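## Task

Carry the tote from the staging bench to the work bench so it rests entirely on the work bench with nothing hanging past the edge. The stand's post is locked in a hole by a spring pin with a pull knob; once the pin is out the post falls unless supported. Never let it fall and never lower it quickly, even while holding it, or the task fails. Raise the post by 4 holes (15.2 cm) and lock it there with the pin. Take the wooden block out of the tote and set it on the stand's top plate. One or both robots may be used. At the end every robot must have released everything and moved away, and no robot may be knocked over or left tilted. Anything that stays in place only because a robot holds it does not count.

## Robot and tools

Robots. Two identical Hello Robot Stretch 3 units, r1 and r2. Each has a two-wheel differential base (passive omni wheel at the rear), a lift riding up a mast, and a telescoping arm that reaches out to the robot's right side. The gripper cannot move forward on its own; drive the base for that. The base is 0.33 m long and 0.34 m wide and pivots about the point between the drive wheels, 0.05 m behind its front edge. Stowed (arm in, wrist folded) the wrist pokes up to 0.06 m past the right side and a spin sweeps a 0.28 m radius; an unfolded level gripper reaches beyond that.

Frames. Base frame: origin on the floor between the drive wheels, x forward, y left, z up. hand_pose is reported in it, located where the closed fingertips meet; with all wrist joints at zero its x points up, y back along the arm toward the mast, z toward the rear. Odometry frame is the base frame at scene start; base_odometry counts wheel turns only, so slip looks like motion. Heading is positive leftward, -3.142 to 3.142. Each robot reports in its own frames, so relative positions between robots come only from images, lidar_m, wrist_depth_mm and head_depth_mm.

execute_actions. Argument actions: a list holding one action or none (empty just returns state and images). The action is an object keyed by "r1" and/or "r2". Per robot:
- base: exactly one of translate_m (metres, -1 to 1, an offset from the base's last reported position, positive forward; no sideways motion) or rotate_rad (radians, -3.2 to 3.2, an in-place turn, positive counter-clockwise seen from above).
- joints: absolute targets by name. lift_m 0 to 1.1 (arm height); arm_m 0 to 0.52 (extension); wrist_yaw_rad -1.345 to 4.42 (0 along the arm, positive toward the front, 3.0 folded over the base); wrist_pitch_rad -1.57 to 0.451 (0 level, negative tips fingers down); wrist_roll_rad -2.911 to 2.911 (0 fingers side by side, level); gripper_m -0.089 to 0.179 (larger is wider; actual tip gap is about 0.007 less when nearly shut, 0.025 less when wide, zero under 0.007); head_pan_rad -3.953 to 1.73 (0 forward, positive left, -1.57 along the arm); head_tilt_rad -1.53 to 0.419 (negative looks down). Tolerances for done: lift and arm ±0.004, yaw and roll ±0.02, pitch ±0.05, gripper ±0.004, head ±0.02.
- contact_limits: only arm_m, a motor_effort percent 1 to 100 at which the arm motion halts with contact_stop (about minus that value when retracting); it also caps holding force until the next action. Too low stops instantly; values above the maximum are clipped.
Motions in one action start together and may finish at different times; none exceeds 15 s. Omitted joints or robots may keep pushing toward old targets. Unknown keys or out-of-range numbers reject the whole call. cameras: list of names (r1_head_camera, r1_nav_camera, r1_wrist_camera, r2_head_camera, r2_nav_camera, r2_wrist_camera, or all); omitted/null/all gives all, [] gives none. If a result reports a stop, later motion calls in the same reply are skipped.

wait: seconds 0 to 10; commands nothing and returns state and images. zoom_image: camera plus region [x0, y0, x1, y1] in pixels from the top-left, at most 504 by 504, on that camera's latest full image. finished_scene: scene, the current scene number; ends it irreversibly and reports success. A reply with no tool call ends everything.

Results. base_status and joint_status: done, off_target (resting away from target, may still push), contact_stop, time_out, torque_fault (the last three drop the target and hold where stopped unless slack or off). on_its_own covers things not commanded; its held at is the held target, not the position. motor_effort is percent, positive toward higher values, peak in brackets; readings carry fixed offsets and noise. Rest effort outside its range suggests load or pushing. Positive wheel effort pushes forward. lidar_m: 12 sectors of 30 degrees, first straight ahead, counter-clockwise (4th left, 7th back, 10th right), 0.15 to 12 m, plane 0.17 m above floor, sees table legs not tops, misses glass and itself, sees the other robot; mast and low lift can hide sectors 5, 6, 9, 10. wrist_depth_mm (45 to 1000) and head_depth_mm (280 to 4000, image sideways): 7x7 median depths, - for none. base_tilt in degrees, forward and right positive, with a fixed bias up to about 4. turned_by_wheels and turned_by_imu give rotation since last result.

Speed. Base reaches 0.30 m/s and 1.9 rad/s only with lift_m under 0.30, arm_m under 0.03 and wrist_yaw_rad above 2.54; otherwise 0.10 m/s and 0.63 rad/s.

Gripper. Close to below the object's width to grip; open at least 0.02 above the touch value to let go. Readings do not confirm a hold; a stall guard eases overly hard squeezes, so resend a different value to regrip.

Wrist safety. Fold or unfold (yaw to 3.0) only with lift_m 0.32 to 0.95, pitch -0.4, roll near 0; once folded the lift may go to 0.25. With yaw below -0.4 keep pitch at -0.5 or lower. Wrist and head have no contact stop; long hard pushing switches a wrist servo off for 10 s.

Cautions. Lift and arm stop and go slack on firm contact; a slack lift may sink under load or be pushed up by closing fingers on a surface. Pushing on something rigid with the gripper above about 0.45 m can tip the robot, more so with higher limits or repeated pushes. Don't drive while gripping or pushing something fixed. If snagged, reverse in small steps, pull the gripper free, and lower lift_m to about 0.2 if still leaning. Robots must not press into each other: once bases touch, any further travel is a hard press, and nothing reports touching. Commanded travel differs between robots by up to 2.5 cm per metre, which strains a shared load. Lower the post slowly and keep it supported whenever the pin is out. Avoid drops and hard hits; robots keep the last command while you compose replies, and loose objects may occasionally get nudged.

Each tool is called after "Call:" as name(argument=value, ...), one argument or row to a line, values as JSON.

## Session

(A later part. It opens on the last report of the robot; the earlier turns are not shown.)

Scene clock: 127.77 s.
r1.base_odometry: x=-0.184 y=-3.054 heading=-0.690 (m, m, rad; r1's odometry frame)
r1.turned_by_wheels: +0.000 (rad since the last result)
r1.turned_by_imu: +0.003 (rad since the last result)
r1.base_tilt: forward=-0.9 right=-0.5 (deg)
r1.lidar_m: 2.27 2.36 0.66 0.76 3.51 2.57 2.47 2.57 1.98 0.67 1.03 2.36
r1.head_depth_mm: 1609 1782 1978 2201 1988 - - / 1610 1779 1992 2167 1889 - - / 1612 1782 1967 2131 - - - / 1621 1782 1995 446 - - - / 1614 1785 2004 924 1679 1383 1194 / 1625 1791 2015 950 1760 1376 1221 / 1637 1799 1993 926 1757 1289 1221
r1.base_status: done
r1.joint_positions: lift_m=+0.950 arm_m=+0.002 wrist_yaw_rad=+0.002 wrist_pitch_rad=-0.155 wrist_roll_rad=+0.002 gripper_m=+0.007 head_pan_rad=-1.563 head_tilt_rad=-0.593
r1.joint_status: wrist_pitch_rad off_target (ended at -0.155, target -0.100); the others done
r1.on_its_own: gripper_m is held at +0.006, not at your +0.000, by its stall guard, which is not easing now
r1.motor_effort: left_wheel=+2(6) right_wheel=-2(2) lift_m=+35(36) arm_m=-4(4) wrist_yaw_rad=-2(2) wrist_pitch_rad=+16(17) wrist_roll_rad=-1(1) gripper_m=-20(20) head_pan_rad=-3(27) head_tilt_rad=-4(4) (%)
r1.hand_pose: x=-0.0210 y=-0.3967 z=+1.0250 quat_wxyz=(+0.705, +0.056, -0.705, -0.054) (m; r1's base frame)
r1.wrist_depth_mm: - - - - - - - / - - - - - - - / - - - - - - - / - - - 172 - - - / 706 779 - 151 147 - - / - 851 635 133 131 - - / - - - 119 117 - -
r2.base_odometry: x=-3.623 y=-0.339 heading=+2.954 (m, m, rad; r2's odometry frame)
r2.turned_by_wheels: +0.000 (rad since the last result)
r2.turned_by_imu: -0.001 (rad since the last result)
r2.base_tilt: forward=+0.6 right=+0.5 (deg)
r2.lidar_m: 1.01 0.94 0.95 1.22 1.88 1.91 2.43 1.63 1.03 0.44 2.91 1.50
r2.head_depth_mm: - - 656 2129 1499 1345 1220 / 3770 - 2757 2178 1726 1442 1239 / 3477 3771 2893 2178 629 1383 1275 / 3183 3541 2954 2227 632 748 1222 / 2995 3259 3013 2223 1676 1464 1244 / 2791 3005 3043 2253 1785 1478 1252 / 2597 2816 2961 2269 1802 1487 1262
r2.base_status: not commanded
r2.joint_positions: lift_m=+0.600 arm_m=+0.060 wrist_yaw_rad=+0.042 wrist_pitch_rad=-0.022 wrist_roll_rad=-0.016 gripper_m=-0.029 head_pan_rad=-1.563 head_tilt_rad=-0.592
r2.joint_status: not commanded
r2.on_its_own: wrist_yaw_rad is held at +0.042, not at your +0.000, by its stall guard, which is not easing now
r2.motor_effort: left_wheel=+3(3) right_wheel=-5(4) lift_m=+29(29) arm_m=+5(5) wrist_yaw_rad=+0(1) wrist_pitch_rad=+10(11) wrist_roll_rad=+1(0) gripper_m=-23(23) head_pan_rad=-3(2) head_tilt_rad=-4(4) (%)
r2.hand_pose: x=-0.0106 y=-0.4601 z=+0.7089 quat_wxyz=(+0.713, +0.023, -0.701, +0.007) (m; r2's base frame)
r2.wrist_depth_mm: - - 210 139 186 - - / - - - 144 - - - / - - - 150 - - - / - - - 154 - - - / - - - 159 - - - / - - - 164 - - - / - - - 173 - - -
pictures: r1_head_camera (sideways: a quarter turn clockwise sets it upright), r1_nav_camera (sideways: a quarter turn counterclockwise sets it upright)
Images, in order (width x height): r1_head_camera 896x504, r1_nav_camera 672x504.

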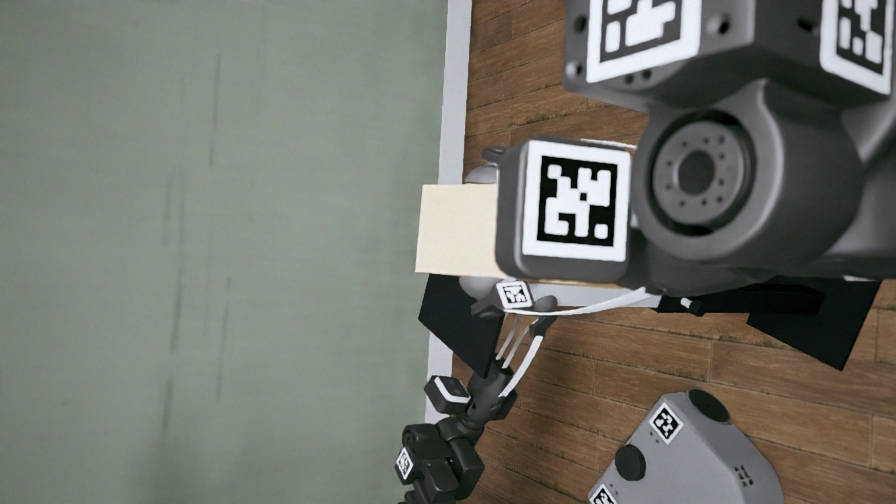

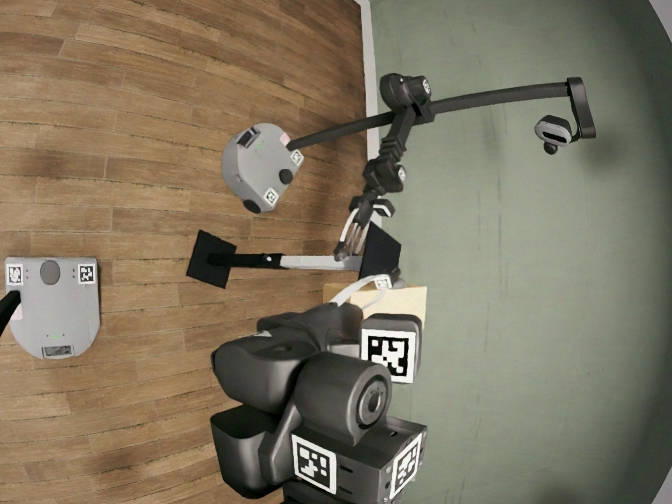

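Call:
execute_actions(
  actions=[
    {"r1":{"base":{"translate_m":0.07},"joints":{"arm_m":0.27}}},
  ],
  cameras=["r1_nav_camera","r2_nav_camera"],
)

Scene clock: 131.10 s.
r1.base_odometry: x=-0.130 y=-3.099 heading=-0.690 (m, m, rad; r1's odometry frame)
r1.turned_by_wheels: +0.000 (rad since the last result)
r1.turned_by_imu: +0.001 (rad since the last result)
r1.base_tilt: forward=-0.9 right=-0.3 (deg)
r1.lidar_m: 2.20 2.29 0.65 0.64 0.79 2.65 2.55 2.64 1.98 0.67 1.00 2.28
r1.head_depth_mm: 1613 1770 1913 - 1786 1503 1258 / 1614 1783 - 2149 1836 1486 1252 / 1617 1783 - 794 1816 1475 1250 / 1603 1787 1905 800 957 1364 1200 / 1613 1791 1990 2140 1778 1455 1227 / 1611 1788 1996 950 1755 1334 1220 / 1617 1787 2006 1990 1755 1260 1214
r1.base_status: done
r1.joint_positions: lift_m=+0.950 arm_m=+0.270 wrist_yaw_rad=+0.001 wrist_pitch_rad=-0.155 wrist_roll_rad=+0.002 gripper_m=+0.007 head_pan_rad=-1.563 head_tilt_rad=-0.593
r1.joint_status: all done
r1.on_its_own: gripper_m is held at +0.006, not at your +0.000, by its stall guard, which is not easing now
r1.motor_effort: left_wheel=+1(6) right_wheel=-2(3) lift_m=+35(35) arm_m=+4(5) wrist_yaw_rad=-1(2) wrist_pitch_rad=+16(16) wrist_roll_rad=-1(1) gripper_m=-20(20) head_pan_rad=-3(5) head_tilt_rad=-4(4) (%)
r1.hand_pose: x=-0.0211 y=-0.6640 z=+1.0250 quat_wxyz=(+0.705, +0.055, -0.705, -0.054) (m; r1's base frame)
r1.wrist_depth_mm: - - - - - - - / - - - - - - - / - - - - - - - / - - - 172 - - - / - - - 150 147 - - / 540 - - 133 131 - - / 441 - - 119 118 - -
r2.base_odometry: x=-3.623 y=-0.339 heading=+2.954 (m, m, rad; r2's odometry frame)
r2.turned_by_wheels: +0.000 (rad since the last result)
r2.turned_by_imu: +0.000 (rad since the last result)
r2.base_tilt: forward=+0.4 right=+0.5 (deg)
r2.lidar_m: 1.01 0.94 0.96 1.22 1.88 1.91 2.44 1.62 1.00 0.44 2.90 1.50
r2.head_depth_mm: - 538 551 2128 1710 1358 1218 / 3713 - 2628 1954 1729 1437 1238 / 3435 3758 2931 478 627 1382 1272 / 3187 3521 2989 506 632 746 1215 / 2950 3264 3007 2229 1677 1459 1247 / 2761 3046 3051 2239 1785 1470 1262 / 2596 2844 2978 2275 1794 1487 1261
r2.base_status: not commanded
r2.joint_positions: lift_m=+0.600 arm_m=+0.060 wrist_yaw_rad=+0.042 wrist_pitch_rad=-0.022 wrist_roll_rad=-0.016 gripper_m=-0.029 head_pan_rad=-1.563 head_tilt_rad=-0.592
r2.joint_status: not commanded
r2.on_its_own: wrist_yaw_rad is held at +0.042, not at your +0.000, by its stall guard, which is not easing now
r2.motor_effort: left_wheel=+2(2) right_wheel=-4(4) lift_m=+30(30) arm_m=+5(5) wrist_yaw_rad=+1(1) wrist_pitch_rad=+11(10) wrist_roll_rad=+0(0) gripper_m=-23(23) head_pan_rad=-3(3) head_tilt_rad=-5(4) (%)
r2.hand_pose: x=-0.0106 y=-0.4601 z=+0.7089 quat_wxyz=(+0.713, +0.023, -0.701, +0.007) (m; r2's base frame)
r2.wrist_depth_mm: - - 210 140 186 - - / - - - 144 - - - / - - - 150 - - - / - - - 154 - - - / - - - 158 - - - / - - - 165 - - - / - - - 172 - - -
pictures: r1_nav_camera (sideways: a quarter turn counterclockwise sets it upright), r2_nav_camera (sideways: a quarter turn counterclockwise sets it upright)
Images, in order (width x height): r1_nav_camera 672x504, r2_nav_camera 672x504.

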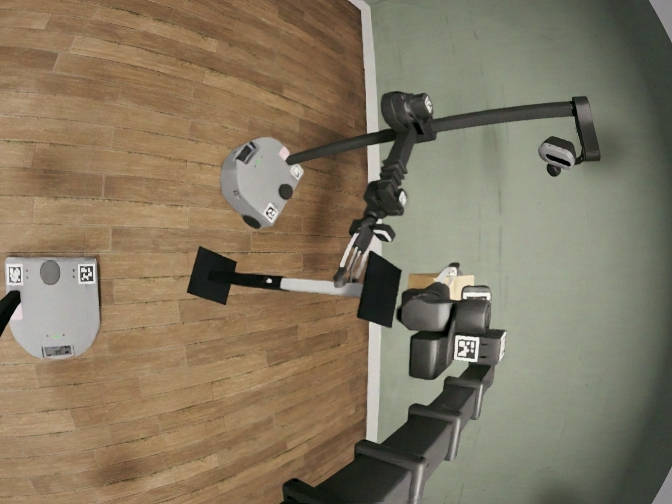

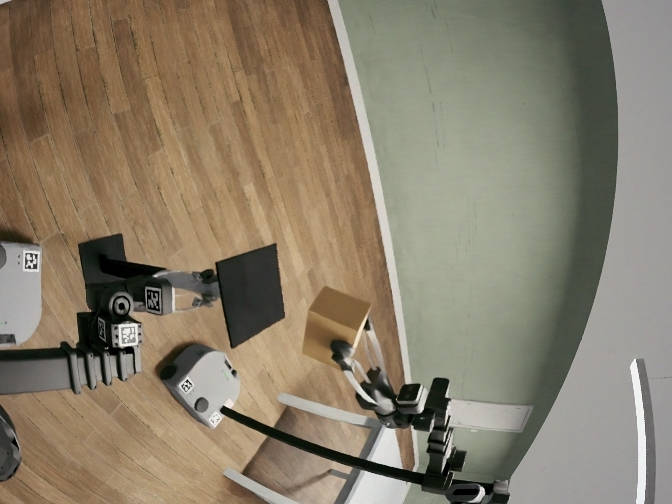

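Call:
execute_actions(
  actions=[
    {"r1":{"joints":{"arm_m":0.25,"lift_m":0.79}}},
  ],
  cameras=["r1_head_camera","r2_nav_camera"],
)

Scene clock: 133.17 s.
r1.base_odometry: x=-0.130 y=-3.099 heading=-0.690 (m, m, rad; r1's odometry frame)
r1.turned_by_wheels: +0.000 (rad since the last result)
r1.turned_by_imu: +0.001 (rad since the last result)
r1.base_tilt: forward=-0.8 right=-0.5 (deg)
r1.lidar_m: 2.20 2.28 0.65 0.64 0.79 2.64 2.55 2.64 1.98 0.67 1.00 2.29
r1.head_depth_mm: 1601 1778 1979 2195 1895 - - / 1612 1782 1990 2206 - 1463 1257 / 1609 1788 1992 2170 - 1472 1251 / 1618 1786 1993 744 - 1360 1203 / 1617 1790 1993 2145 1773 1454 1227 / 1620 1794 2000 952 1765 1341 1225 / 1625 1791 2015 1981 1749 1263 1220
r1.base_status: not commanded
r1.joint_positions: lift_m=+0.806 arm_m=+0.250 wrist_yaw_rad=+0.007 wrist_pitch_rad=-0.042 wrist_roll_rad=-0.008 gripper_m=+0.007 head_pan_rad=-1.563 head_tilt_rad=-0.593
r1.joint_status: lift_m contact_stop (moved -0.144 of -0.160); the others done
r1.on_its_own: gripper_m is held at +0.006, not at your +0.000, by its stall guard, which is not easing now; lift_m is slack since a contact_stop, until your next command for it (your +0.790 is given up)
r1.motor_effort: left_wheel=+3(3) right_wheel=-7(6) lift_m=+27(31) arm_m=-4(7) wrist_yaw_rad=-8(8) wrist_pitch_rad=-16(21) wrist_roll_rad=+3(3) gripper_m=-21(21) head_pan_rad=-3(2) head_tilt_rad=-5(4) (%)
r1.hand_pose: x=-0.0195 y=-0.6503 z=+0.9099 quat_wxyz=(+0.710, +0.018, -0.704, -0.012) (m; r1's base frame)
r1.wrist_depth_mm: - - - - - - - / - - - - - - - / - - - - - - - / - - - 198 - - - / 543 - - 158 152 - - / 362 364 - 133 127 - - / 326 342 326 112 109 212 -
r2.base_odometry: x=-3.623 y=-0.339 heading=+2.954 (m, m, rad; r2's odometry frame)
r2.turned_by_wheels: +0.000 (rad since the last result)
r2.turned_by_imu: +0.000 (rad since the last result)
r2.base_tilt: forward=+0.5 right=+0.6 (deg)
r2.lidar_m: 1.01 0.94 0.96 1.22 1.88 1.91 2.43 1.63 1.00 0.45 2.90 1.50
r2.head_depth_mm: - - 661 665 1713 1364 1224 / 3731 - 2893 2023 1598 1441 1241 / 3446 3752 2904 2190 561 1378 1265 / 3135 3506 2978 2188 613 747 1213 / 2954 3275 3044 2224 1677 1459 1254 / 2789 3047 3035 2250 1786 1473 1259 / 2597 2815 2971 2290 1803 1490 1260
r2.base_status: not commanded
r2.joint_positions: lift_m=+0.600 arm_m=+0.060 wrist_yaw_rad=+0.042 wrist_pitch_rad=-0.022 wrist_roll_rad=-0.016 gripper_m=-0.029 head_pan_rad=-1.563 head_tilt_rad=-0.592
r2.joint_status: not commanded
r2.on_its_own: wrist_yaw_rad is held at +0.042, not at your +0.000, by its stall guard, which is not easing now
r2.motor_effort: left_wheel=+3(3) right_wheel=-4(4) lift_m=+29(29) arm_m=+5(5) wrist_yaw_rad=+0(0) wrist_pitch_rad=+11(11) wrist_roll_rad=+0(0) gripper_m=-23(22) head_pan_rad=-3(3) head_tilt_rad=-4(5) (%)
r2.hand_pose: x=-0.0106 y=-0.4601 z=+0.7089 quat_wxyz=(+0.713, +0.023, -0.701, +0.007) (m; r2's base frame)
r2.wrist_depth_mm: - - 209 140 185 194 - / - - - 145 - - - / - - - 150 - - - / - - - 154 - - - / - - - 159 - - - / - - - 165 - - - / - - - 172 - - -
pictures: r1_head_camera (sideways: a quarter turn clockwise sets it upright), r2_nav_camera (sideways: a quarter turn counterclockwise sets it upright)
Images, in order (width x height): r1_head_camera 896x504, r2_nav_camera 672x504.

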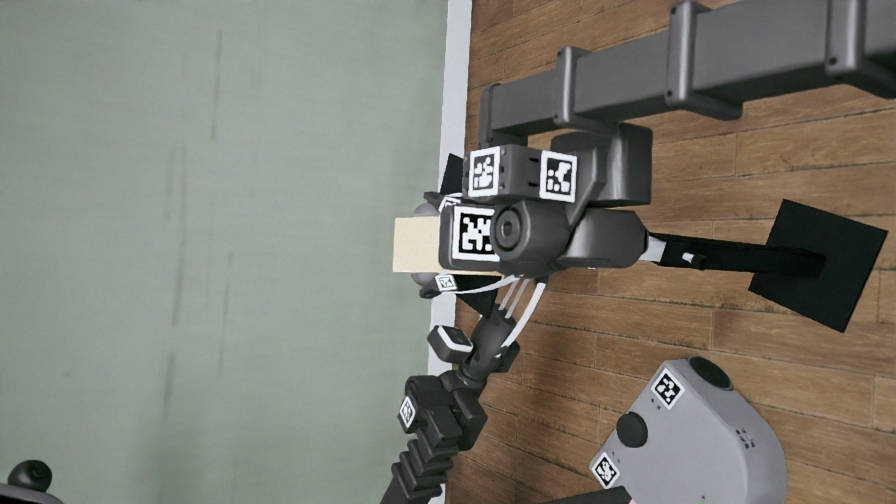

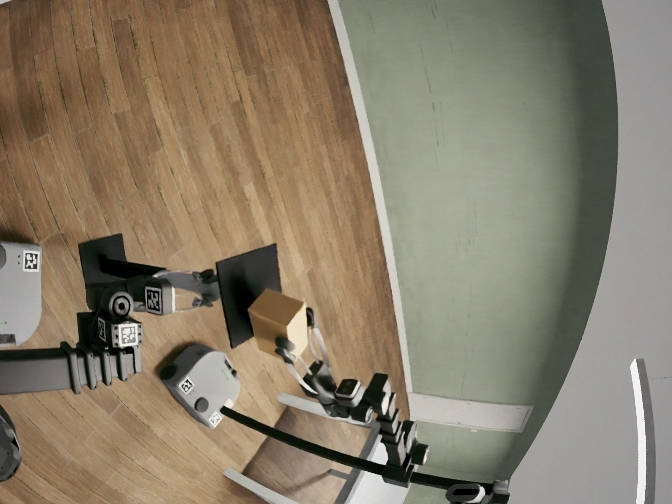

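Call:
execute_actions(
  actions=[
    {"r1":{"joints":{"arm_m":0.31,"lift_m":0.85}}},
  ],
  cameras=[],
)

Call:
execute_actions(
  actions=[
    {"r1":{"joints":{"lift_m":0.815}}},
  ],
  cameras=[],
)

Call:
execute_actions(
  actions=[
    {"r1":{"joints":{"gripper_m":0.12}}},
  ],
  cameras=["r1_head_camera","r2_nav_camera"],
)

Scene clock: 134.93 s.
r1.base_odometry: x=-0.130 y=-3.099 heading=-0.690 (m, m, rad; r1's odometry frame)
r1.turned_by_wheels: +0.000 (rad since the last result)
r1.turned_by_imu: +0.000 (rad since the last result)
r1.base_tilt: forward=-0.9 right=-0.4 (deg)
r1.lidar_m: 2.20 2.28 0.65 0.64 0.79 2.64 2.55 2.64 1.99 0.67 1.00 2.29
r1.head_depth_mm: 1609 1777 1990 2196 - - - / 1617 1782 1981 - 1764 1473 1254 / 1614 1781 2000 - 1741 1470 1241 / 1619 1782 1969 - 1642 1359 1203 / 1625 1803 1996 2128 1773 1453 1227 / 1625 1787 2005 949 1746 1340 1226 / 1619 1797 1990 1990 1746 1262 1219
r1.base_status: not commanded
r1.joint_positions: lift_m=+0.850 arm_m=+0.310 wrist_yaw_rad=+0.002 wrist_pitch_rad=-0.149 wrist_roll_rad=-0.004 gripper_m=+0.007 head_pan_rad=-1.563 head_tilt_rad=-0.593
r1.joint_status: all done
r1.on_its_own: gripper_m is held at +0.006, not at your +0.000, by its stall guard, which is not easing now; wrist_pitch_rad moved -0.107 to your old target -0.100
r1.motor_effort: left_wheel=+2(4) right_wheel=-2(5) lift_m=+35(37) arm_m=+4(9) wrist_yaw_rad=-3(8) wrist_pitch_rad=+14(16) wrist_roll_rad=+2(3) gripper_m=-20(21) head_pan_rad=-3(3) head_tilt_rad=-4(4) (%)
r1.hand_pose: x=-0.0209 y=-0.7044 z=+0.9265 quat_wxyz=(+0.707, +0.054, -0.703, -0.052) (m; r1's base frame)
r1.wrist_depth_mm: - - - - - - - / - - - - - - - / - - - - - - - / - - - - - - - / - - - 158 152 - - / - - - 133 128 - - / 295 318 308 114 110 220 -
r2.base_odometry: x=-3.623 y=-0.339 heading=+2.954 (m, m, rad; r2's odometry frame)
r2.turned_by_wheels: +0.000 (rad since the last result)
r2.turned_by_imu: +0.000 (rad since the last result)
r2.base_tilt: forward=+0.5 right=+0.5 (deg)
r2.lidar_m: 1.01 0.94 0.96 1.22 1.88 1.91 2.44 1.63 1.00 0.44 2.91 1.50
r2.head_depth_mm: - - 602 2006 1705 1354 1226 / 3744 - 2556 603 1722 1427 1238 / 3420 3758 2927 2114 568 1378 1273 / 3213 3527 2932 2210 530 746 1219 / 2947 3268 3025 2221 1671 1456 1246 / 2766 3042 3043 2251 1787 1470 1255 / 2605 2833 2975 2270 1787 1483 1265
r2.base_status: not commanded
r2.joint_positions: lift_m=+0.600 arm_m=+0.060 wrist_yaw_rad=+0.042 wrist_pitch_rad=-0.022 wrist_roll_rad=-0.016 gripper_m=-0.029 head_pan_rad=-1.563 head_tilt_rad=-0.592
r2.joint_status: not commanded
r2.on_its_own: wrist_yaw_rad is held at +0.042, not at your +0.000, by its stall guard, which is not easing now
r2.motor_effort: left_wheel=+2(3) right_wheel=-5(4) lift_m=+29(30) arm_m=+6(5) wrist_yaw_rad=+0(0) wrist_pitch_rad=+11(10) wrist_roll_rad=+0(0) gripper_m=-23(22) head_pan_rad=-3(3) head_tilt_rad=-4(4) (%)
r2.hand_pose: x=-0.0106 y=-0.4601 z=+0.7089 quat_wxyz=(+0.713, +0.023, -0.701, +0.007) (m; r2's base frame)
r2.wrist_depth_mm: - - 208 140 185 - - / - - - 145 - - - / - - - 150 - - - / - - - 154 - - - / - - - 159 - - - / - - - 165 - - - / - - - 173 - - -
pictures: none
No camera images: the call's "cameras" was empty. Leave "cameras" out to get every camera's image.

Scene clock: 136.07 s.
r1.base_odometry: x=-0.130 y=-3.099 heading=-0.690 (m, m, rad; r1's odometry frame)
r1.turned_by_wheels: +0.000 (rad since the last result)
r1.turned_by_imu: +0.000 (rad since the last result)
r1.base_tilt: forward=-0.9 right=-0.6 (deg)
r1.lidar_m: 2.20 2.28 0.65 0.64 0.79 2.64 2.55 2.64 1.99 0.67 1.00 2.29
r1.head_depth_mm: 1610 1789 2008 2181 1909 - - / 1617 1783 2004 2169 - 1444 1257 / 1621 1777 1979 - 1695 1474 1255 / 1610 1792 1992 767 1642 1365 1201 / 1620 1798 1995 2134 1764 1453 1230 / 1625 1789 2011 949 1763 1337 1226 / 1626 1796 2015 1999 1745 1256 1222
r1.base_status: not commanded
r1.joint_positions: lift_m=+0.815 arm_m=+0.310 wrist_yaw_rad=+0.002 wrist_pitch_rad=-0.075 wrist_roll_rad=-0.004 gripper_m=+0.007 head_pan_rad=-1.563 head_tilt_rad=-0.593
r1.joint_status: all done
r1.on_its_own: gripper_m is held at +0.006, not at your +0.000, by its stall guard, which is not easing now
r1.motor_effort: left_wheel=+2(2) right_wheel=-3(3) lift_m=+18(30) arm_m=+3(4) wrist_yaw_rad=-2(2) wrist_pitch_rad=-7(15) wrist_roll_rad=+2(2) gripper_m=-20(20) head_pan_rad=-3(4) head_tilt_rad=-5(5) (%)
r1.hand_pose: x=-0.0209 y=-0.7084 z=+0.9111 quat_wxyz=(+0.708, +0.028, -0.705, -0.026) (m; r1's base frame)
r1.wrist_depth_mm: - - - - - - - / - - - - - - - / - - - - - - - / - - - - - - - / - - - 165 158 - - / - - - 132 126 - - / 277 316 297 110 106 204 -
r2.base_odometry: x=-3.623 y=-0.339 heading=+2.954 (m, m, rad; r2's odometry frame)
r2.turned_by_wheels: +0.000 (rad since the last result)
r2.turned_by_imu: +0.000 (rad since the last result)
r2.base_tilt: forward=+0.5 right=+0.6 (deg)
r2.lidar_m: 1.01 0.94 0.96 1.22 1.88 1.91 2.43 1.63 1.00 0.44 2.91 1.50
r2.head_depth_mm: - - 615 1934 1717 1356 1224 / 3722 - 2637 612 1689 1432 1236 / 3432 3764 2923 2195 563 1374 1273 / 3231 3551 2971 2202 541 750 1217 / 2976 3271 3014 2249 1685 1456 1245 / 2797 3028 3049 2261 1782 1475 1253 / 2620 2868 2956 2284 1797 1478 1261
r2.base_status: not commanded
r2.joint_positions: lift_m=+0.600 arm_m=+0.060 wrist_yaw_rad=+0.042 wrist_pitch_rad=-0.022 wrist_roll_rad=-0.016 gripper_m=-0.029 head_pan_rad=-1.563 head_tilt_rad=-0.592
r2.joint_status: not commanded
r2.on_its_own: wrist_yaw_rad is held at +0.042, not at your +0.000, by its stall guard, which is not easing now
r2.motor_effort: left_wheel=+2(2) right_wheel=-4(4) lift_m=+29(29) arm_m=+5(5) wrist_yaw_rad=+0(0) wrist_pitch_rad=+10(10) wrist_roll_rad=+0(0) gripper_m=-23(22) head_pan_rad=-3(2) head_tilt_rad=-4(5) (%)
r2.hand_pose: x=-0.0106 y=-0.4601 z=+0.7089 quat_wxyz=(+0.713, +0.023, -0.701, +0.007) (m; r2's base frame)
r2.wrist_depth_mm: - - 210 140 186 - - / - - - 144 - - - / - - - 149 - - - / - - - 155 - - - / - - - 158 - - - / - - - 165 - - - / - - - 173 - - -
pictures: none
No camera images: the call's "cameras" was empty. Leave "cameras" out to get every camera's image.

Scene clock: 137.70 s.
r1.base_odometry: x=-0.130 y=-3.099 heading=-0.690 (m, m, rad; r1's odometry frame)
r1.turned_by_wheels: +0.000 (rad since the last result)
r1.turned_by_imu: +0.000 (rad since the last result)
r1.base_tilt: forward=-0.8 right=-0.3 (deg)
r1.lidar_m: 2.20 2.28 0.65 0.64 0.79 2.64 2.55 2.64 1.99 0.67 1.00 2.29
r1.head_depth_mm: 1611 1782 1991 2205 1912 - - / 1606 1783 1987 2167 - 1442 1255 / 1614 1781 1988 - 1699 1470 1244 / 1624 1791 1992 796 1640 1361 1208 / 1621 1797 1997 2051 1775 1457 1221 / 1623 1796 2003 950 1759 1338 1220 / 1622 1799 1990 2004 1761 1258 1214
r1.base_status: not commanded
r1.joint_positions: lift_m=+0.815 arm_m=+0.310 wrist_yaw_rad=+0.002 wrist_pitch_rad=-0.118 wrist_roll_rad=-0.004 gripper_m=+0.120 head_pan_rad=-1.563 head_tilt_rad=-0.593
r1.joint_status: all done
r1.motor_effort: left_wheel=+2(2) right_wheel=-2(3) lift_m=+21(21) arm_m=+4(4) wrist_yaw_rad=-2(2) wrist_pitch_rad=+6(7) wrist_roll_rad=+2(2) gripper_m=+0(87) head_pan_rad=-5(4) head_tilt_rad=-4(5) (%)
r1.hand_pose: x=-0.0209 y=-0.7063 z=+0.9000 quat_wxyz=(+0.708, +0.043, -0.704, -0.041) (m; r1's base frame)
r1.wrist_depth_mm: - - - - - - - / - - - - - - - / - - - - - - - / - - - - - - - / - - - 161 - - - / 330 332 - 122 118 222 - / 273 286 281 99 98 187 -
r2.base_odometry: x=-3.623 y=-0.339 heading=+2.954 (m, m, rad; r2's odometry frame)
r2.turned_by_wheels: +0.000 (rad since the last result)
r2.turned_by_imu: +0.000 (rad since the last result)
r2.base_tilt: forward=+0.6 right=+0.6 (deg)
r2.lidar_m: 1.01 0.94 0.96 1.22 1.88 1.91 2.44 1.63 1.00 0.45 2.90 1.50
r2.head_depth_mm: - - 620 650 1716 1363 1220 / 3743 3985 2653 618 1674 1438 1242 / 3415 3803 2912 2188 567 1373 1274 / 3185 3561 2948 2208 550 744 1213 / 2987 3288 3032 2210 1675 1457 1241 / 2781 3063 3049 2241 1790 1478 1254 / 2601 2812 2965 2251 1798 1492 1261
r2.base_status: not commanded
r2.joint_positions: lift_m=+0.600 arm_m=+0.060 wrist_yaw_rad=+0.043 wrist_pitch_rad=-0.022 wrist_roll_rad=-0.016 gripper_m=-0.029 head_pan_rad=-1.563 head_tilt_rad=-0.592
r2.joint_status: not commanded
r2.on_its_own: wrist_yaw_rad is held at +0.042, not at your +0.000, by its stall guard, which is not easing now
r2.motor_effort: left_wheel=+3(3) right_wheel=-4(4) lift_m=+29(30) arm_m=+5(5) wrist_yaw_rad=+0(0) wrist_pitch_rad=+10(10) wrist_roll_rad=+0(1) gripper_m=-23(23) head_pan_rad=-3(1) head_tilt_rad=-5(5) (%)
r2.hand_pose: x=-0.0106 y=-0.4601 z=+0.7089 quat_wxyz=(+0.713, +0.023, -0.701, +0.007) (m; r2's base frame)
r2.wrist_depth_mm: - - 210 140 185 - - / - - - 144 - - - / - - - 150 - - - / - - - 154 - - - / - - - 159 - - - / - - - 164 - - - / - - - 173 - - -
pictures: r1_head_camera (sideways: a quarter turn clockwise sets it upright), r2_nav_camera (sideways: a quarter turn counterclockwise sets it upright)
Images, in order (width x height): r1_head_camera 896x504, r2_nav_camera 672x504.

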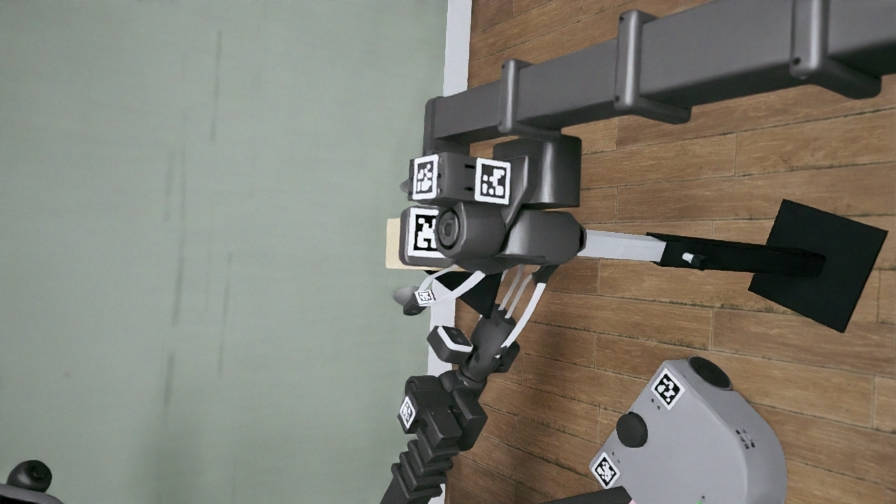

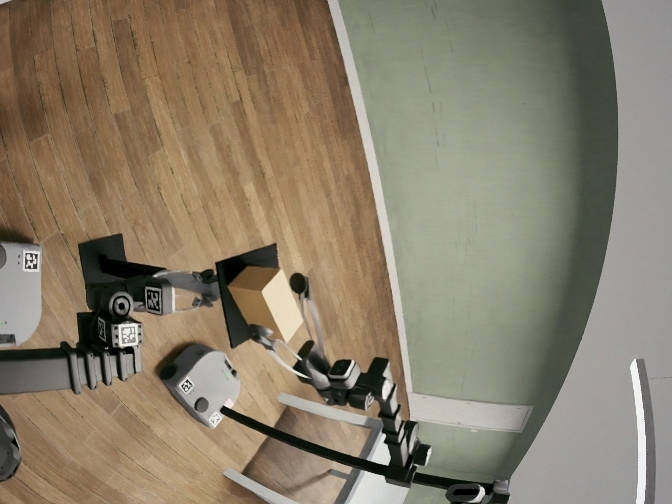

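Call:
execute_actions(
  actions=[
    {"r1":{"joints":{"lift_m":0.86}}},
  ],
  cameras=[],
)

Call:
execute_actions(
  actions=[
    {"r1":{"joints":{"arm_m":0.05}}},
  ],
  cameras=[],
)

Call:
execute_actions(
  actions=[
    {"r1":{"joints":{"lift_m":0.45,"wrist_pitch_rad":0,"head_pan_rad":-1.57,"head_tilt_rad":-0.9}}},
  ],
  cameras=["r1_head_camera","r1_wrist_camera"],
)

Scene clock: 139.47 s.
r1.base_odometry: x=-0.130 y=-3.099 heading=-0.690 (m, m, rad; r1's odometry frame)
r1.turned_by_wheels: +0.000 (rad since the last result)
r1.turned_by_imu: +0.000 (rad since the last result)
r1.base_tilt: forward=-1.0 right=-0.4 (deg)
r1.lidar_m: 2.20 2.28 0.65 0.64 0.79 2.64 2.55 2.64 1.98 0.67 1.00 2.29
r1.head_depth_mm: 1613 1776 1984 2204 - - - / 1609 1789 1987 - 1834 1483 1253 / 1613 1781 1955 - 1784 1475 1244 / 1610 1790 1972 - 1642 1358 1207 / 1625 1788 1998 2132 1777 1449 1224 / 1616 1808 1997 948 1766 1337 1229 / 1621 1796 1991 1997 1752 1254 1217
r1.base_status: not commanded
r1.joint_positions: lift_m=+0.860 arm_m=+0.310 wrist_yaw_rad=+0.002 wrist_pitch_rad=-0.119 wrist_roll_rad=-0.004 gripper_m=+0.120 head_pan_rad=-1.563 head_tilt_rad=-0.593
r1.joint_status: all done
r1.motor_effort: left_wheel=+2(2) right_wheel=-2(2) lift_m=+33(35) arm_m=+3(4) wrist_yaw_rad=-2(2) wrist_pitch_rad=+6(6) wrist_roll_rad=+2(2) gripper_m=+0(0) head_pan_rad=-3(4) head_tilt_rad=-5(4) (%)
r1.hand_pose: x=-0.0209 y=-0.7063 z=+0.9441 quat_wxyz=(+0.708, +0.043, -0.704, -0.041) (m; r1's base frame)
r1.wrist_depth_mm: - - - - - - - / - - - - - - - / - - - - - - - / - - - - - - - / - - - - - - - / - - - 199 - - - / 320 328 - 162 161 - -
r2.base_odometry: x=-3.623 y=-0.339 heading=+2.954 (m, m, rad; r2's odometry frame)
r2.turned_by_wheels: +0.000 (rad since the last result)
r2.turned_by_imu: +0.000 (rad since the last result)
r2.base_tilt: forward=+0.5 right=+0.6 (deg)
r2.lidar_m: 1.01 0.94 0.96 1.22 1.87 1.90 2.44 1.63 1.00 0.44 2.90 1.50
r2.head_depth_mm: - - 597 2002 1705 1357 1224 / 3723 - 2630 591 1682 1440 1234 / 3470 3760 2933 2107 569 1377 1270 / 3233 3546 2948 2081 552 746 1223 / 2957 3252 2990 2219 1681 1461 1253 / 2771 3066 3031 2252 1781 1478 1254 / 2607 2854 2998 2274 1791 1478 1263
r2.base_status: not commanded
r2.joint_positions: lift_m=+0.600 arm_m=+0.060 wrist_yaw_rad=+0.043 wrist_pitch_rad=-0.022 wrist_roll_rad=-0.016 gripper_m=-0.029 head_pan_rad=-1.563 head_tilt_rad=-0.592
r2.joint_status: not commanded
r2.on_its_own: wrist_yaw_rad is held at +0.042, not at your +0.000, by its stall guard, which is not easing now
r2.motor_effort: left_wheel=+2(2) right_wheel=-4(4) lift_m=+29(29) arm_m=+5(5) wrist_yaw_rad=+0(0) wrist_pitch_rad=+10(11) wrist_roll_rad=+0(1) gripper_m=-23(23) head_pan_rad=-1(2) head_tilt_rad=-4(4) (%)
r2.hand_pose: x=-0.0106 y=-0.4601 z=+0.7089 quat_wxyz=(+0.713, +0.023, -0.701, +0.007) (m; r2's base frame)
r2.wrist_depth_mm: - - 210 139 187 - - / - - - 145 - - - / - - - 150 - - - / - - - 154 - - - / - - - 158 - - - / - - - 164 - - - / - - - 172 - - -
pictures: none
No camera images: the call's "cameras" was empty. Leave "cameras" out to get every camera's image.

Scene clock: 142.60 s.
r1.base_odometry: x=-0.130 y=-3.099 heading=-0.690 (m, m, rad; r1's odometry frame)
r1.turned_by_wheels: +0.000 (rad since the last result)
r1.turned_by_imu: +0.001 (rad since the last result)
r1.base_tilt: forward=-0.9 right=-0.3 (deg)
r1.lidar_m: 2.20 2.29 0.66 0.64 0.79 2.64 2.55 2.64 1.98 0.67 1.00 2.29
r1.head_depth_mm: 1613 1782 1979 2190 1851 - - / 1614 1780 1974 2186 1824 - - / 1603 1772 1976 2128 1780 - - / 1614 1796 2006 745 885 - - / 1615 1785 1990 2122 1729 1455 1227 / 1619 1791 2007 952 1754 1334 1225 / 1624 1789 2008 1991 1754 1260 1223
r1.base_status: not commanded
r1.joint_positions: lift_m=+0.860 arm_m=+0.050 wrist_yaw_rad=+0.002 wrist_pitch_rad=-0.119 wrist_roll_rad=-0.004 gripper_m=+0.120 head_pan_rad=-1.563 head_tilt_rad=-0.593
r1.joint_status: all done
r1.motor_effort: left_wheel=+2(2) right_wheel=-2(3) lift_m=+33(33) arm_m=-5(8) wrist_yaw_rad=-1(2) wrist_pitch_rad=+6(6) wrist_roll_rad=+2(2) gripper_m=+0(0) head_pan_rad=-3(4) head_tilt_rad=-4(5) (%)
r1.hand_pose: x=-0.0210 y=-0.4469 z=+0.9441 quat_wxyz=(+0.708, +0.043, -0.704, -0.042) (m; r1's base frame)
r1.wrist_depth_mm: - - - - - - - / - - - - - - - / - - - - - - - / - - - 455 - - - / 615 597 575 371 458 - - / - - 573 542 - - - / - - - - - - -
r2.base_odometry: x=-3.623 y=-0.339 heading=+2.954 (m, m, rad; r2's odometry frame)
r2.turned_by_wheels: +0.000 (rad since the last result)
r2.turned_by_imu: +0.000 (rad since the last result)
r2.base_tilt: forward=+0.5 right=+0.7 (deg)
r2.lidar_m: 1.01 0.94 0.96 1.22 1.88 1.91 2.44 1.62 1.01 0.45 2.91 1.50
r2.head_depth_mm: - - 2880 2154 1708 1354 1227 / 3710 - 2884 2171 1734 1433 1236 / 3454 3784 2925 2190 571 1373 1273 / 3211 3521 2986 2200 553 746 1219 / 2974 3240 3013 2253 1676 1466 1242 / 2809 3013 3040 2235 1791 1469 1262 / 2637 2835 2972 2284 1788 1496 1255
r2.base_status: not commanded
r2.joint_positions: lift_m=+0.600 arm_m=+0.060 wrist_yaw_rad=+0.043 wrist_pitch_rad=-0.022 wrist_roll_rad=-0.016 gripper_m=-0.029 head_pan_rad=-1.563 head_tilt_rad=-0.592
r2.joint_status: not commanded
r2.on_its_own: wrist_yaw_rad is held at +0.042, not at your +0.000, by its stall guard, which is not easing now
r2.motor_effort: left_wheel=+3(2) right_wheel=-4(4) lift_m=+29(29) arm_m=+5(5) wrist_yaw_rad=+0(0) wrist_pitch_rad=+11(10) wrist_roll_rad=+0(0) gripper_m=-23(23) head_pan_rad=-3(3) head_tilt_rad=-5(4) (%)
r2.hand_pose: x=-0.0106 y=-0.4601 z=+0.7089 quat_wxyz=(+0.713, +0.023, -0.701, +0.007) (m; r2's base frame)
r2.wrist_depth_mm: - - 210 140 185 - - / - - - 145 - - - / - - - 150 - - - / - - - 154 - - - / - - - 158 - - - / - - - 165 - - - / - - - 173 - - -
pictures: none
No camera images: the call's "cameras" was empty. Leave "cameras" out to get every camera's image.

Scene clock: 147.17 s.
r1.base_odometry: x=-0.130 y=-3.099 heading=-0.690 (m, m, rad; r1's odometry frame)
r1.turned_by_wheels: +0.000 (rad since the last result)
r1.turned_by_imu: +0.001 (rad since the last result)
r1.base_tilt: forward=-1.1 right=-0.4 (deg)
r1.lidar_m: 2.21 2.28 0.66 0.64 0.79 2.65 2.55 2.64 1.99 0.67 1.00 2.29
r1.head_depth_mm: 1717 1989 1997 1688 1463 1276 1139 / 1724 1998 1982 1677 1442 1271 1134 / 1722 1906 1863 1663 1432 1281 - / 1734 799 853 1585 1386 - 1099 / 1730 1973 1800 1642 1415 1244 1117 / 1741 1887 1887 1422 1381 1238 1107 / 1754 1884 1920 1406 1347 1233 1098
r1.base_status: not commanded
r1.joint_positions: lift_m=+0.450 arm_m=+0.050 wrist_yaw_rad=+0.002 wrist_pitch_rad=-0.024 wrist_roll_rad=-0.004 gripper_m=+0.120 head_pan_rad=-1.563 head_tilt_rad=-0.888
r1.joint_status: all done
r1.motor_effort: left_wheel=+2(1) right_wheel=-2(1) lift_m=+21(27) arm_m=-4(4) wrist_yaw_rad=-1(2) wrist_pitch_rad=+7(7) wrist_roll_rad=+2(2) gripper_m=+0(0) head_pan_rad=-3(4) head_tilt_rad=-7(32) (%)
r1.hand_pose: x=-0.0210 y=-0.4509 z=+0.5587 quat_wxyz=(+0.709, +0.009, -0.705, -0.008) (m; r1's base frame)
r1.wrist_depth_mm: 536 459 471 367 - - - / 662 - - - - - - / - - - - - - - / - - - - - - - / - - - - - - - / - - - - - - - / - 764 764 920 850 827 793
r2.base_odometry: x=-3.623 y=-0.339 heading=+2.954 (m, m, rad; r2's odometry frame)
r2.turned_by_wheels: +0.000 (rad since the last result)
r2.turned_by_imu: +0.000 (rad since the last result)
r2.base_tilt: forward=+0.5 right=+0.6 (deg)
r2.lidar_m: 1.01 0.94 0.96 1.22 1.88 1.91 2.43 1.62 1.00 0.45 2.90 1.50
r2.head_depth_mm: - - 2858 2153 1671 1367 1222 / 3729 - 2911 2156 1735 1436 1243 / 3429 3784 2920 2188 571 1378 1270 / 3199 3570 3001 2214 551 748 1221 / 2999 3292 3009 2232 1676 1463 1251 / 2769 3017 3036 2236 1791 1473 1258 / 2622 2835 2960 2282 1794 1476 1255
r2.base_status: not commanded
r2.joint_positions: lift_m=+0.600 arm_m=+0.060 wrist_yaw_rad=+0.043 wrist_pitch_rad=-0.022 wrist_roll_rad=-0.016 gripper_m=-0.029 head_pan_rad=-1.563 head_tilt_rad=-0.592
r2.joint_status: not commanded
r2.on_its_own: wrist_yaw_rad is held at +0.042, not at your +0.000, by its stall guard, which is not easing now
r2.motor_effort: left_wheel=+2(3) right_wheel=-4(4) lift_m=+29(29) arm_m=+5(5) wrist_yaw_rad=+0(0) wrist_pitch_rad=+10(10) wrist_roll_rad=+1(0) gripper_m=-23(22) head_pan_rad=-3(3) head_tilt_rad=-4(4) (%)
r2.hand_pose: x=-0.0106 y=-0.4601 z=+0.7089 quat_wxyz=(+0.713, +0.023, -0.701, +0.007) (m; r2's base frame)
r2.wrist_depth_mm: - - 211 139 186 - - / - - - 145 - - - / - - - 149 - - - / - - - 154 - - 640 / - - - 160 - - 447 / - - - 164 - - 390 / - - - 172 - - -
pictures: r1_head_camera (sideways: a quarter turn clockwise sets it upright), r1_wrist_camera
Images, in order (width x height): r1_head_camera 896x504, r1_wrist_camera 644x364.

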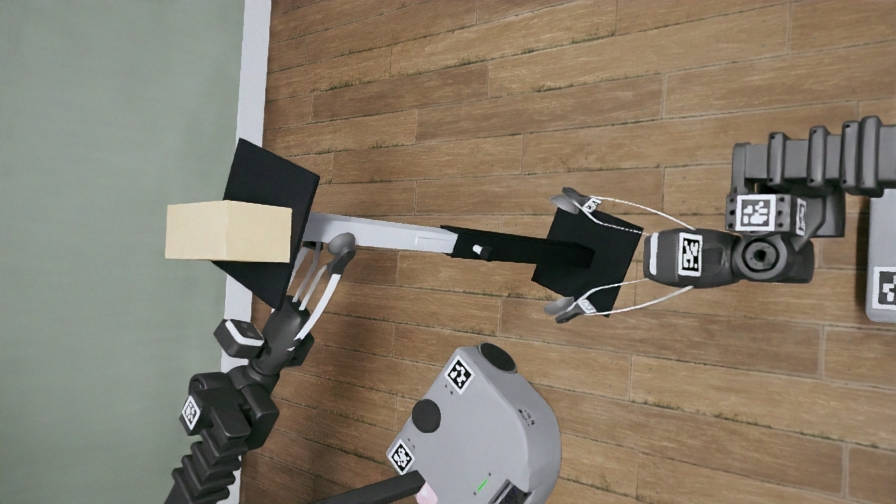

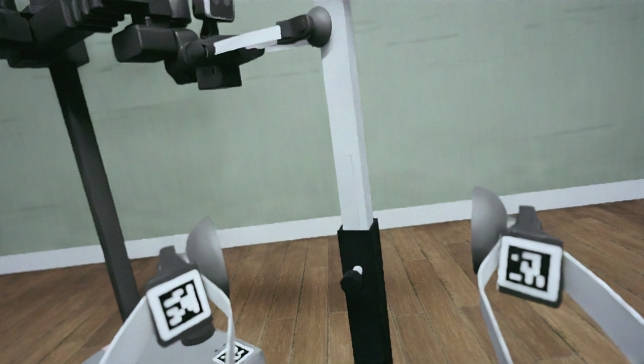

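Call:
execute_actions(
  actions=[
    {"r1":{"joints":{"lift_m":0.38,"arm_m":0.15,"gripper_m":0.07}}},
  ],
  cameras=["r1_head_camera","r1_wrist_camera"],
)

Scene clock: 149.30 s.
r1.base_odometry: x=-0.130 y=-3.099 heading=-0.690 (m, m, rad; r1's odometry frame)
r1.turned_by_wheels: +0.000 (rad since the last result)
r1.turned_by_imu: +0.001 (rad since the last result)
r1.base_tilt: forward=-1.0 right=-0.3 (deg)
r1.lidar_m: 2.20 2.29 0.65 0.64 0.79 2.64 2.55 2.64 1.98 0.67 1.00 2.29
r1.head_depth_mm: 1720 1982 2028 1690 1451 1279 1137 / 1718 2005 1988 1680 1442 1265 1127 / 1726 1904 1874 1658 1426 1285 - / 1723 801 852 1590 1398 1208 1137 / 1729 1969 1795 1634 1410 1241 1119 / 1742 1880 1863 1427 1382 1235 1105 / 1757 1896 1909 1404 1347 1230 1102
r1.base_status: not commanded
r1.joint_positions: lift_m=+0.380 arm_m=+0.150 wrist_yaw_rad=+0.002 wrist_pitch_rad=-0.023 wrist_roll_rad=-0.004 gripper_m=+0.070 head_pan_rad=-1.563 head_tilt_rad=-0.888
r1.joint_status: all done
r1.motor_effort: left_wheel=+2(2) right_wheel=-2(2) lift_m=+22(22) arm_m=+5(1) wrist_yaw_rad=-2(2) wrist_pitch_rad=+7(7) wrist_roll_rad=+1(2) gripper_m=-1(88) head_pan_rad=-2(4) head_tilt_rad=-7(7) (%)
r1.hand_pose: x=-0.0210 y=-0.5502 z=+0.4889 quat_wxyz=(+0.709, +0.009, -0.705, -0.008) (m; r1's base frame)
r1.wrist_depth_mm: - - - 287 - - - / - - - - - - - / - - - - - - - / - - - - - - - / - - - - 326 - - / - - - - 903 968 894 / - 671 828 822 750 748 716
r2.base_odometry: x=-3.623 y=-0.339 heading=+2.954 (m, m, rad; r2's odometry frame)
r2.turned_by_wheels: +0.000 (rad since the last result)
r2.turned_by_imu: +0.000 (rad since the last result)
r2.base_tilt: forward=+0.5 right=+0.6 (deg)
r2.lidar_m: 1.01 0.94 0.96 1.22 1.88 1.91 2.45 1.62 1.00 0.44 2.90 1.50
r2.head_depth_mm: - - 2833 2139 986 1322 1220 / 3765 - 2883 2169 1720 1404 1234 / 3439 3798 2963 2191 571 1351 1271 / 3186 3563 2997 2190 550 745 1211 / 2981 3256 2980 2212 1688 1461 1250 / 2773 3018 3016 2236 1790 1465 1256 / 2627 2863 2956 2268 1796 1495 1266
r2.base_status: not commanded
r2.joint_positions: lift_m=+0.600 arm_m=+0.060 wrist_yaw_rad=+0.043 wrist_pitch_rad=-0.022 wrist_roll_rad=-0.016 gripper_m=-0.029 head_pan_rad=-1.563 head_tilt_rad=-0.592
r2.joint_status: not commanded
r2.on_its_own: wrist_yaw_rad is held at +0.042, not at your +0.000, by its stall guard, which is not easing now
r2.motor_effort: left_wheel=+2(2) right_wheel=-4(4) lift_m=+30(29) arm_m=+5(5) wrist_yaw_rad=+0(0) wrist_pitch_rad=+11(11) wrist_roll_rad=+0(0) gripper_m=-23(22) head_pan_rad=-3(3) head_tilt_rad=-4(5) (%)
r2.hand_pose: x=-0.0106 y=-0.4601 z=+0.7089 quat_wxyz=(+0.713, +0.023, -0.701, +0.007) (m; r2's base frame)
r2.wrist_depth_mm: - - 209 140 186 - - / - - - 144 - - - / - - - 149 - - - / - - - 153 - - - / - - - 159 - - 581 / - - - 165 - - 406 / - - - 173 - - 365
pictures: r1_head_camera (sideways: a quarter turn clockwise sets it upright), r1_wrist_camera
Images, in order (width x height): r1_head_camera 896x504, r1_wrist_camera 644x364.

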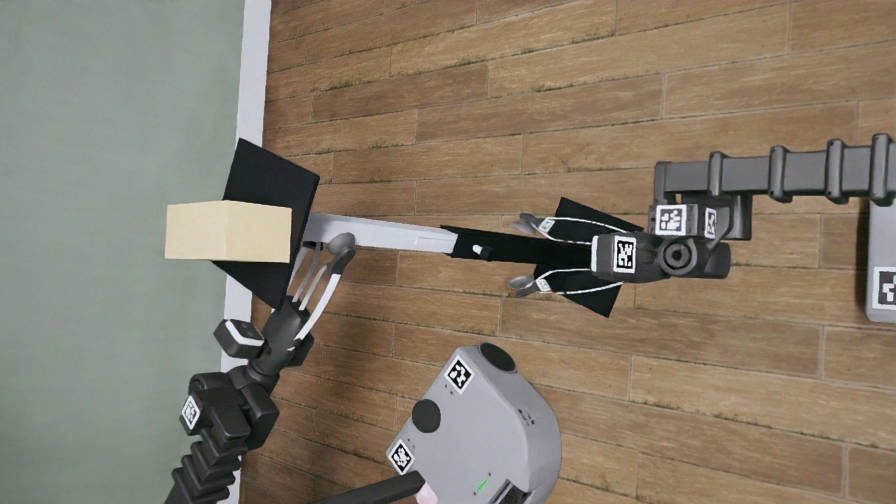

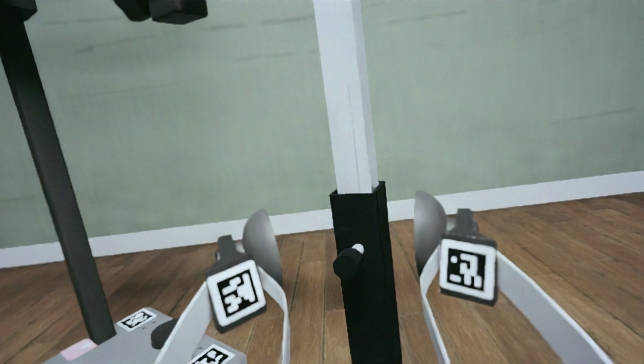

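Call:
execute_actions(
  actions=[
    {"r1":{"joints":{"lift_m":0.353,"arm_m":0.20,"gripper_m":0.06}}},
  ],
  cameras=["r1_head_camera","r1_wrist_camera"],
)

Scene clock: 150.90 s.
r1.base_odometry: x=-0.130 y=-3.099 heading=-0.690 (m, m, rad; r1's odometry frame)
r1.turned_by_wheels: +0.000 (rad since the last result)
r1.turned_by_imu: +0.000 (rad since the last result)
r1.base_tilt: forward=-0.9 right=-0.3 (deg)
r1.lidar_m: 2.21 2.29 0.65 0.64 0.79 2.64 2.55 2.63 1.98 0.67 1.00 2.29
r1.head_depth_mm: 1711 1973 2010 1685 1450 1272 1137 / 1718 1999 2007 1682 1440 1264 1128 / 1722 1907 1869 1667 1436 1252 1142 / 1729 802 851 1597 1424 1230 1137 / 1727 1965 1788 1633 1412 1245 1112 / 1752 1895 1867 1419 1377 1236 1112 / 1740 1897 1895 1410 1347 1229 1105
r1.base_status: not commanded
r1.joint_positions: lift_m=+0.353 arm_m=+0.200 wrist_yaw_rad=+0.002 wrist_pitch_rad=-0.023 wrist_roll_rad=-0.004 gripper_m=+0.060 head_pan_rad=-1.563 head_tilt_rad=-0.889
r1.joint_status: all done
r1.motor_effort: left_wheel=+2(2) right_wheel=-2(2) lift_m=+22(21) arm_m=+5(4) wrist_yaw_rad=-2(2) wrist_pitch_rad=+7(7) wrist_roll_rad=+2(2) gripper_m=+0(47) head_pan_rad=-4(2) head_tilt_rad=-7(6) (%)
r1.hand_pose: x=-0.0210 y=-0.6002 z=+0.4619 quat_wxyz=(+0.709, +0.009, -0.705, -0.008) (m; r1's base frame)
r1.wrist_depth_mm: - - - 228 - - - / - - - - - - - / - - - - - - - / - - - - - - - / - - - - 246 - - / - - - 923 277 894 837 / 899 623 802 761 686 712 686
r2.base_odometry: x=-3.623 y=-0.339 heading=+2.954 (m, m, rad; r2's odometry frame)
r2.turned_by_wheels: +0.000 (rad since the last result)
r2.turned_by_imu: +0.000 (rad since the last result)
r2.base_tilt: forward=+0.6 right=+0.6 (deg)
r2.lidar_m: 1.01 0.94 0.95 1.22 1.88 1.89 2.43 1.63 1.00 0.44 2.90 1.50
r2.head_depth_mm: - - 2847 2147 991 1334 1222 / 3721 - 2873 2168 1720 1403 1228 / 3471 3812 2919 2170 571 1347 1276 / 3222 3517 2941 2193 552 745 1217 / 2966 3249 3033 2221 1667 1461 1246 / 2800 3012 3036 2264 1787 1479 1252 / 2628 2856 2967 2273 1795 1485 1255
r2.base_status: not commanded
r2.joint_positions: lift_m=+0.600 arm_m=+0.060 wrist_yaw_rad=+0.043 wrist_pitch_rad=-0.022 wrist_roll_rad=-0.016 gripper_m=-0.029 head_pan_rad=-1.563 head_tilt_rad=-0.592
r2.joint_status: not commanded
r2.on_its_own: wrist_yaw_rad is held at +0.042, not at your +0.000, by its stall guard, which is not easing now
r2.motor_effort: left_wheel=+2(3) right_wheel=-4(4) lift_m=+29(29) arm_m=+5(5) wrist_yaw_rad=+0(0) wrist_pitch_rad=+10(11) wrist_roll_rad=+0(0) gripper_m=-23(23) head_pan_rad=-2(3) head_tilt_rad=-5(4) (%)
r2.hand_pose: x=-0.0106 y=-0.4601 z=+0.7089 quat_wxyz=(+0.713, +0.023, -0.701, +0.007) (m; r2's base frame)
r2.wrist_depth_mm: - - 209 140 185 - - / - - - 145 - - - / - - - 149 - - - / - - - 154 - - - / - - - 158 - - 611 / - - - 165 - 447 664 / - - - 173 - 438 375
pictures: r1_head_camera (sideways: a quarter turn clockwise sets it upright), r1_wrist_camera
Images, in order (width x height): r1_head_camera 896x504, r1_wrist_camera 644x364.

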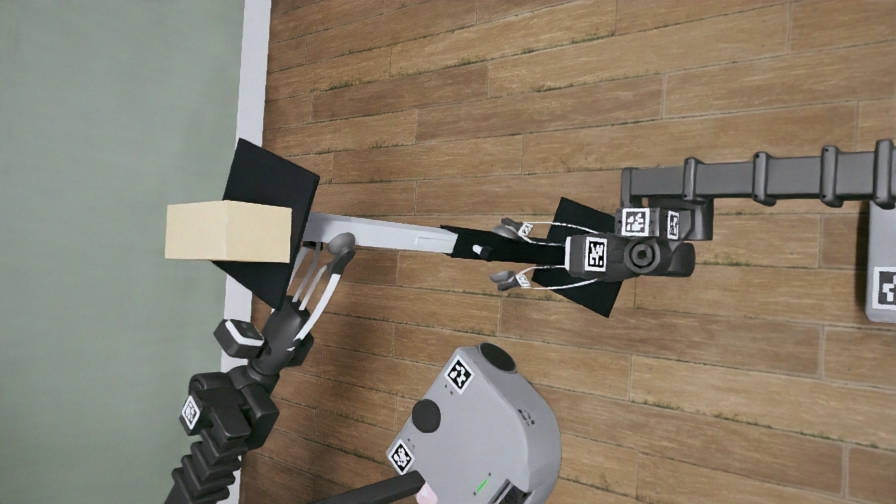

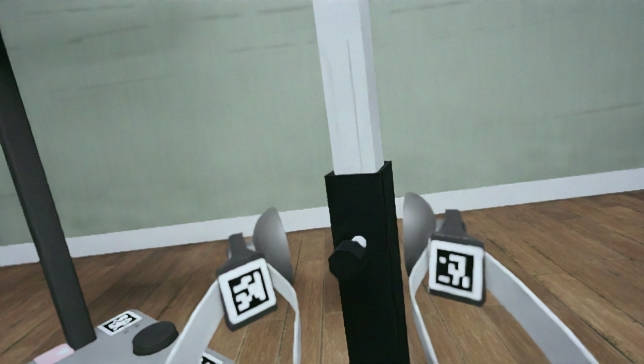

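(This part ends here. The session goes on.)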